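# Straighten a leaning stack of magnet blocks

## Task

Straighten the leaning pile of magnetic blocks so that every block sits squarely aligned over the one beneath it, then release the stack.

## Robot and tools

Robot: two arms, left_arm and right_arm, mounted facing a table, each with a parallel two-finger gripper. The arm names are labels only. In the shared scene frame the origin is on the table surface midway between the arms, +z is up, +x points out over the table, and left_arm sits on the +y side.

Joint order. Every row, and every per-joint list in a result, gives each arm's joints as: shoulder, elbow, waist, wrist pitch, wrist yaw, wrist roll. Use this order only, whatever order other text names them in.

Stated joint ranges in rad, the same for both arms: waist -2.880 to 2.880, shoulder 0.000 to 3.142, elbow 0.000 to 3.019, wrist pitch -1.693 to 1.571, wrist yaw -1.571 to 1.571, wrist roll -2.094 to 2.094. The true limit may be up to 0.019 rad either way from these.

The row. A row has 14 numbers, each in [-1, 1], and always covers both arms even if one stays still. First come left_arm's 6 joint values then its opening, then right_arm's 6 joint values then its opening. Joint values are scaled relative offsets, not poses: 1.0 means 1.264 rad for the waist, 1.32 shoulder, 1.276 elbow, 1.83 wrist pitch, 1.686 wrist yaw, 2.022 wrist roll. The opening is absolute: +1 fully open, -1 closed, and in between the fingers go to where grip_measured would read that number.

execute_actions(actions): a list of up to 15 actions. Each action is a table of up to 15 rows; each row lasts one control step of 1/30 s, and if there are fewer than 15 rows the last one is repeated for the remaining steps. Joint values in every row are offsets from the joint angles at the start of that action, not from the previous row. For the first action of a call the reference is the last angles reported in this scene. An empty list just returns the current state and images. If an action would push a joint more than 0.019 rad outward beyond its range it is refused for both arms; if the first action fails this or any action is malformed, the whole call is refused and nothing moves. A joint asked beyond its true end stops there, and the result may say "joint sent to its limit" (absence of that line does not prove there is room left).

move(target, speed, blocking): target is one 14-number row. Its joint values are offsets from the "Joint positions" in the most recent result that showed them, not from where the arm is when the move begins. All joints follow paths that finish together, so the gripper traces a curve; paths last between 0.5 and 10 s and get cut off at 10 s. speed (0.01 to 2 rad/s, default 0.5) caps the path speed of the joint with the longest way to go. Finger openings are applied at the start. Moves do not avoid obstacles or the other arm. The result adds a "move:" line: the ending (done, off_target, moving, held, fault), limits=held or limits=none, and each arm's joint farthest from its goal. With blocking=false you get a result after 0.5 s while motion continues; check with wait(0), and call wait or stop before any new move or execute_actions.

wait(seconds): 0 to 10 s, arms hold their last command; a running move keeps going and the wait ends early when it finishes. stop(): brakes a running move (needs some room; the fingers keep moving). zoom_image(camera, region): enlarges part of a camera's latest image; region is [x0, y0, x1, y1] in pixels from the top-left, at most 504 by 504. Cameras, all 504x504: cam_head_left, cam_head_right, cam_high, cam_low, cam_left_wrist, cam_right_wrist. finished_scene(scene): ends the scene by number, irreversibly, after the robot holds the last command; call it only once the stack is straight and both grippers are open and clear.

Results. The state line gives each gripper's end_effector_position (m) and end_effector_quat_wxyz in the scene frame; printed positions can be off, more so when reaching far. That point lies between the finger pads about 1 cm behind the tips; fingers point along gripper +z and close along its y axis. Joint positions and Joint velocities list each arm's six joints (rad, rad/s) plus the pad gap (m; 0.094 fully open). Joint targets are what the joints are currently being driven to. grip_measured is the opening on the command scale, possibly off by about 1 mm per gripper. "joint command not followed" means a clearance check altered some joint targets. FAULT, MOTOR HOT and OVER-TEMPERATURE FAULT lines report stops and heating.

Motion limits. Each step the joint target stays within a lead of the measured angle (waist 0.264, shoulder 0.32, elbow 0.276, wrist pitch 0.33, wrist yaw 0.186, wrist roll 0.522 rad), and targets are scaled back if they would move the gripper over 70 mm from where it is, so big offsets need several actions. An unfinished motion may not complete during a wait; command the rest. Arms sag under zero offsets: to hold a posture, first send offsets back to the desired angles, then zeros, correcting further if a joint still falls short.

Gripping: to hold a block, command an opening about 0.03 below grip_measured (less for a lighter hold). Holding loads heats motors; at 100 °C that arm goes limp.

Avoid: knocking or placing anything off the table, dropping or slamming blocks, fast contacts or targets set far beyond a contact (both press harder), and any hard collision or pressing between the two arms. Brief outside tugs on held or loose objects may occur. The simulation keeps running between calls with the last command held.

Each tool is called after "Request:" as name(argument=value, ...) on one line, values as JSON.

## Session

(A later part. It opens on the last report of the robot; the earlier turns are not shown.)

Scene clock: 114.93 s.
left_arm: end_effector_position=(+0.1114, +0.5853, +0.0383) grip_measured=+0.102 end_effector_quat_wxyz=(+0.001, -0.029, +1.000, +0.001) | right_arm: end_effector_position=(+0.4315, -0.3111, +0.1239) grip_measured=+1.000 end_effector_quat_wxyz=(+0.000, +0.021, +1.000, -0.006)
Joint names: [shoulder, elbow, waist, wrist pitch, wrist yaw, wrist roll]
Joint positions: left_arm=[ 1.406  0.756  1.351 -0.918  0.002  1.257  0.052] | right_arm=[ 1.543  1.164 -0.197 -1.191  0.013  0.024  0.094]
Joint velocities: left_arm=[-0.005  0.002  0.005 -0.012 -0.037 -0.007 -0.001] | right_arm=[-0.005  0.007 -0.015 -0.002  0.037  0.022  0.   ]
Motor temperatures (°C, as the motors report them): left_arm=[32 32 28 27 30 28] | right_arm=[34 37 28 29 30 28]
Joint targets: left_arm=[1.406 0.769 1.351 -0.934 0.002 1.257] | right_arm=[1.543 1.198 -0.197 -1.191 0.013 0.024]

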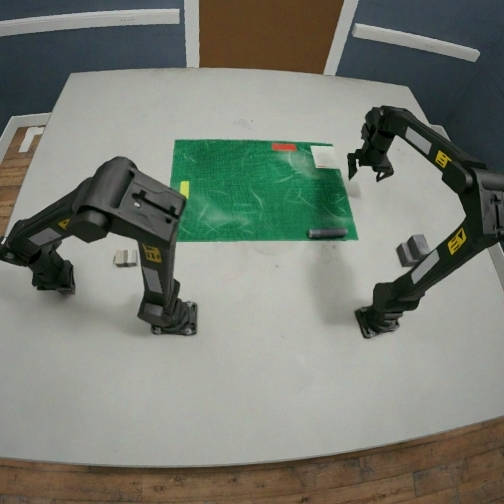

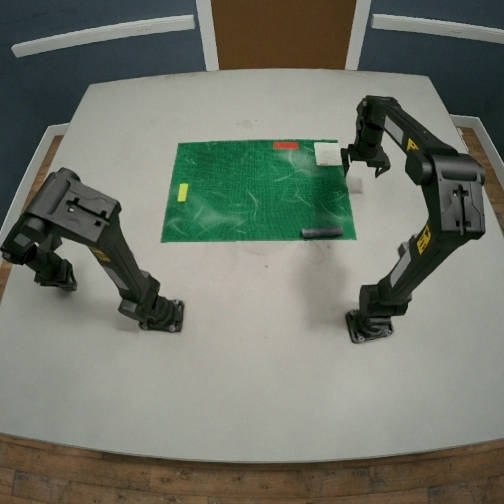

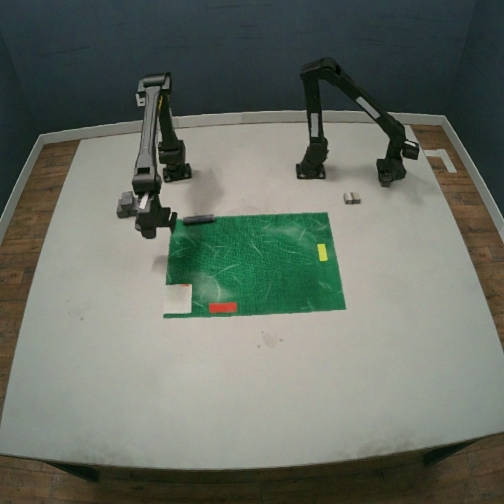

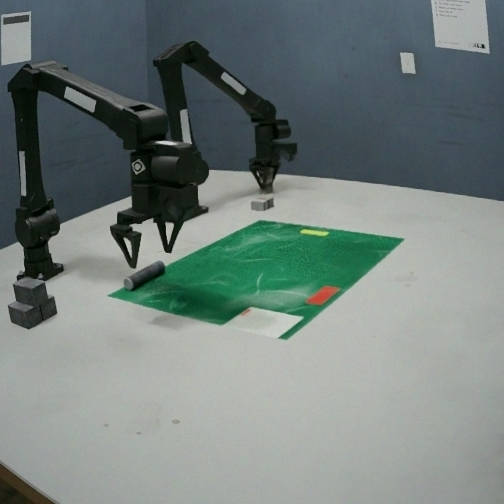

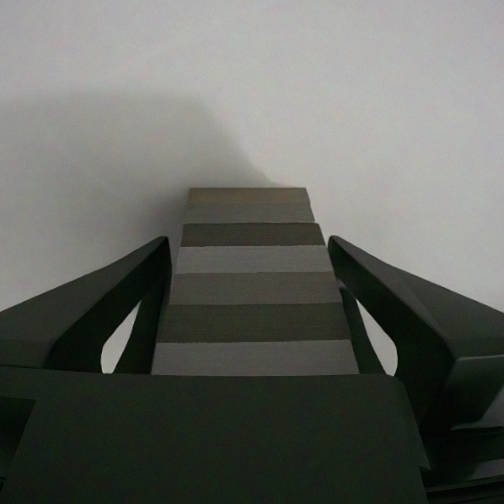

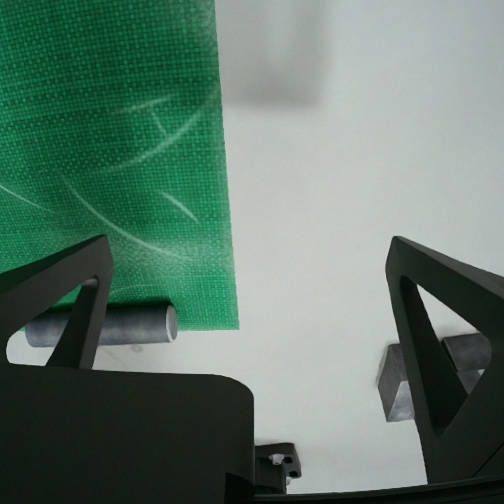

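Request:
execute_actions(actions=[[[0,0.01,0,0,0,0,-0.1,0,0.026,0,0,0,0,1]],[[0,0.01,0,0,0,0,-0.21,0,0.026,0,0,0,0,1]],[[0,0.01,0,0,0,0,0.5,0,0.026,0,0,0,0,1]],[[-0.03,0.045,0,-0.04,0,0,0.5,0,0.026,0,0,0,0,1]]])

Request:
zoom_image(camera="cam_left_wrist", region=[100,130,400,380])

Scene clock: 117.67 s.
left_arm: end_effector_position=(+0.1106, +0.5820, +0.0523) grip_measured=+0.498 end_effector_quat_wxyz=(-0.000, -0.029, +1.000, -0.004) | right_arm: end_effector_position=(+0.4315, -0.3111, +0.1239) grip_measured=+1.000 end_effector_quat_wxyz=(+0.000, +0.021, +1.000, -0.006)
Joint names: [shoulder, elbow, waist, wrist pitch, wrist yaw, wrist roll]
Joint positions: left_arm=[ 1.377  0.773  1.351 -0.975  0.002  1.257  0.07 ] | right_arm=[ 1.543  1.164 -0.197 -1.191  0.013  0.024  0.094]
Joint velocities: left_arm=[-0.005 -0.007 -0.015 -0.032 -0.022 -0.051 -0.001] | right_arm=[-0.005 -0.002 -0.005 -0.017 -0.022  0.051  0.   ]
Motor temperatures (°C, as the motors report them): left_arm=[32 32 28 27 30 28] | right_arm=[34 37 28 29 30 28]
Joint targets: left_arm=[1.366 0.813 1.351 -0.991 0.002 1.257] | right_arm=[1.543 1.198 -0.197 -1.191 0.013 0.024]

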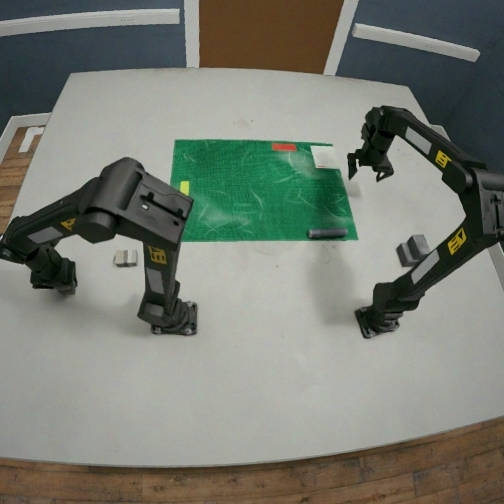

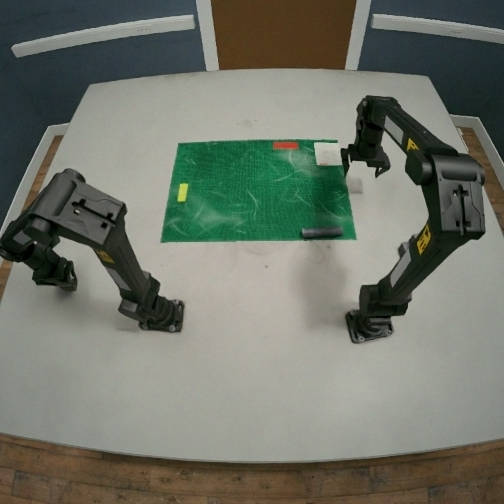

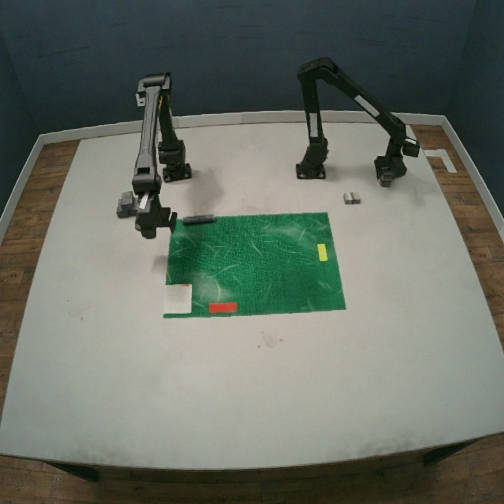

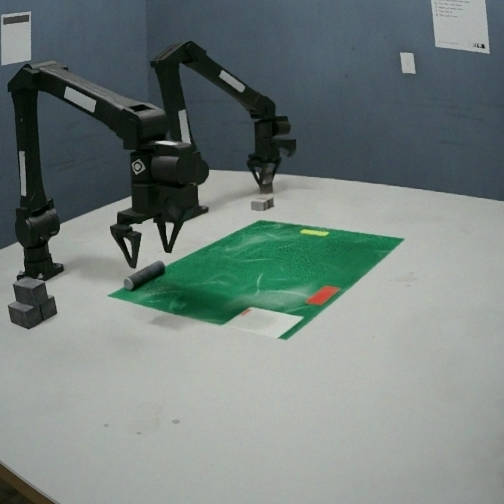

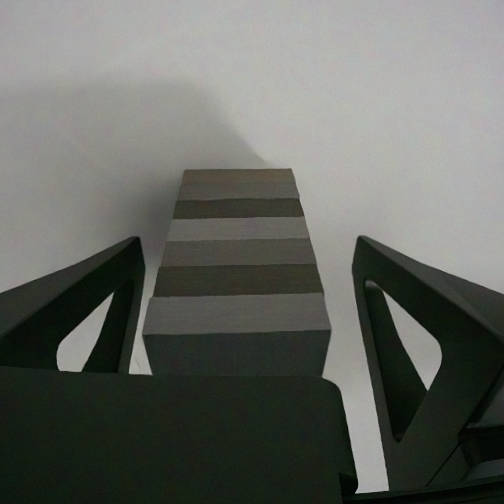

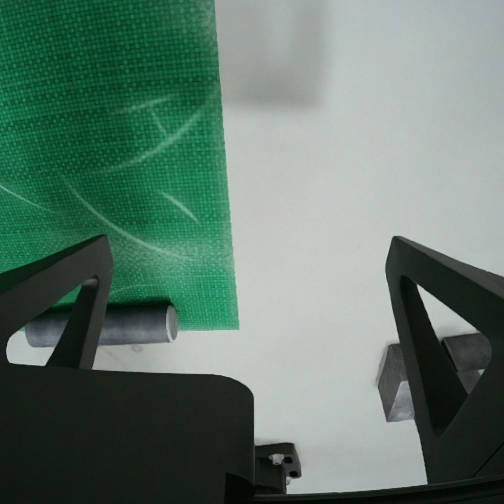

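Region (100, 130, 400, 380) of cam_left_wrist's 504x504 image, scaled by 1.680, with more detail than that image has.

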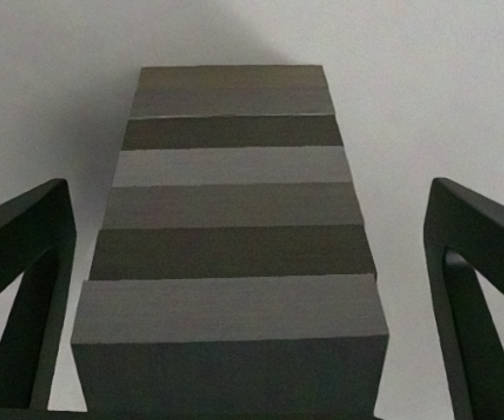

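Request:
move(target=[-0.09,0.13,0,-0.135,0,0,0.9,0,0.026,0,0,0,0,1])

Request:
finished_scene(scene=1)

Scene clock: 119.50 s.
left_arm: end_effector_position=(+0.1114, +0.5850, +0.1336) grip_measured=+0.898 end_effector_quat_wxyz=(+0.003, -0.029, +1.000, +0.005) | right_arm: end_effector_position=(+0.4315, -0.3111, +0.1239) grip_measured=+1.000 end_effector_quat_wxyz=(+0.000, +0.021, +1.000, -0.006)
Joint names: [shoulder, elbow, waist, wrist pitch, wrist yaw, wrist roll]
Joint positions: left_arm=[ 1.258  0.904  1.351 -1.205  0.002  1.257  0.089] | right_arm=[ 1.543  1.164 -0.197 -1.191  0.013  0.024  0.094]
Joint velocities: left_arm=[-0.015 -0.012  0.005 -0.002 -0.007  0.022 -0.001] | right_arm=[ 0.005 -0.002 -0.015  0.002  0.022  0.051  0.   ]
Motor temperatures (°C, as the motors report them): left_arm=[32 32 28 27 30 28] | right_arm=[34 37 28 29 30 28]
Joint targets: left_arm=[1.259 0.939 1.351 -1.221 0.002 1.257] | right_arm=[1.543 1.198 -0.197 -1.191 0.013 0.024]
move: off_target (left_arm, right_arm); limits=none; left_arm: farthest joint: the elbow, 0.035 radians from its target (0.166 radians at the start); right_arm: farthest joint: the elbow, 0.033 radians from its target (0.033 radians at the start)

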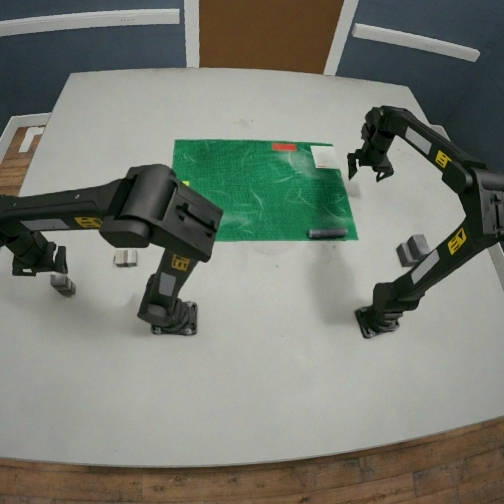

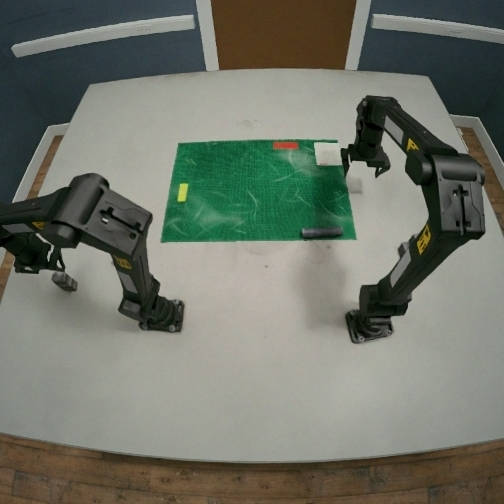

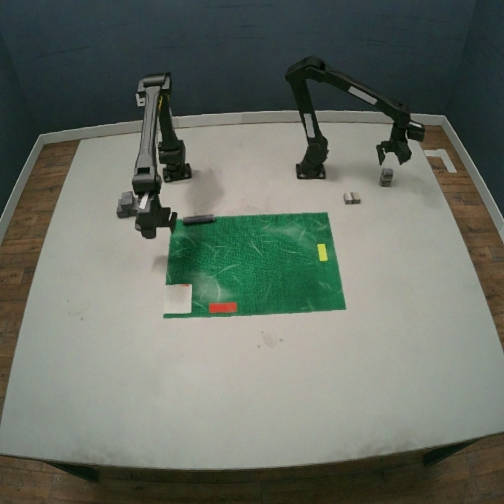

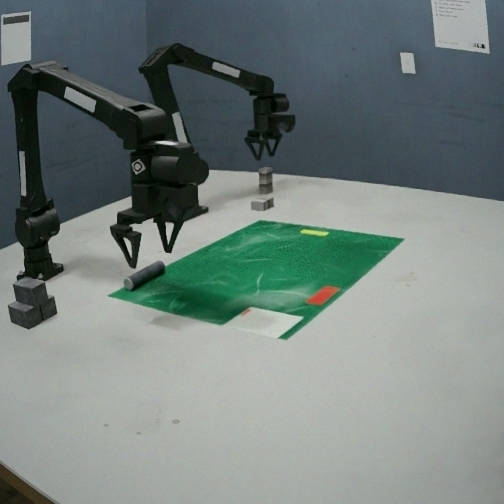

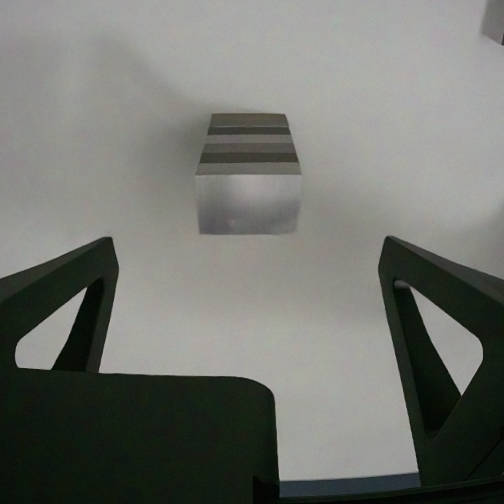

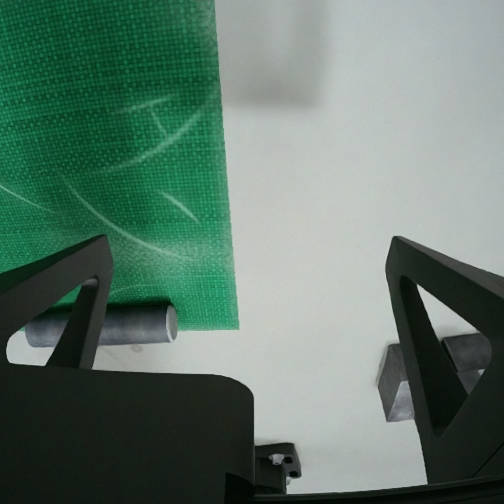

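The scene is finished: the task was done.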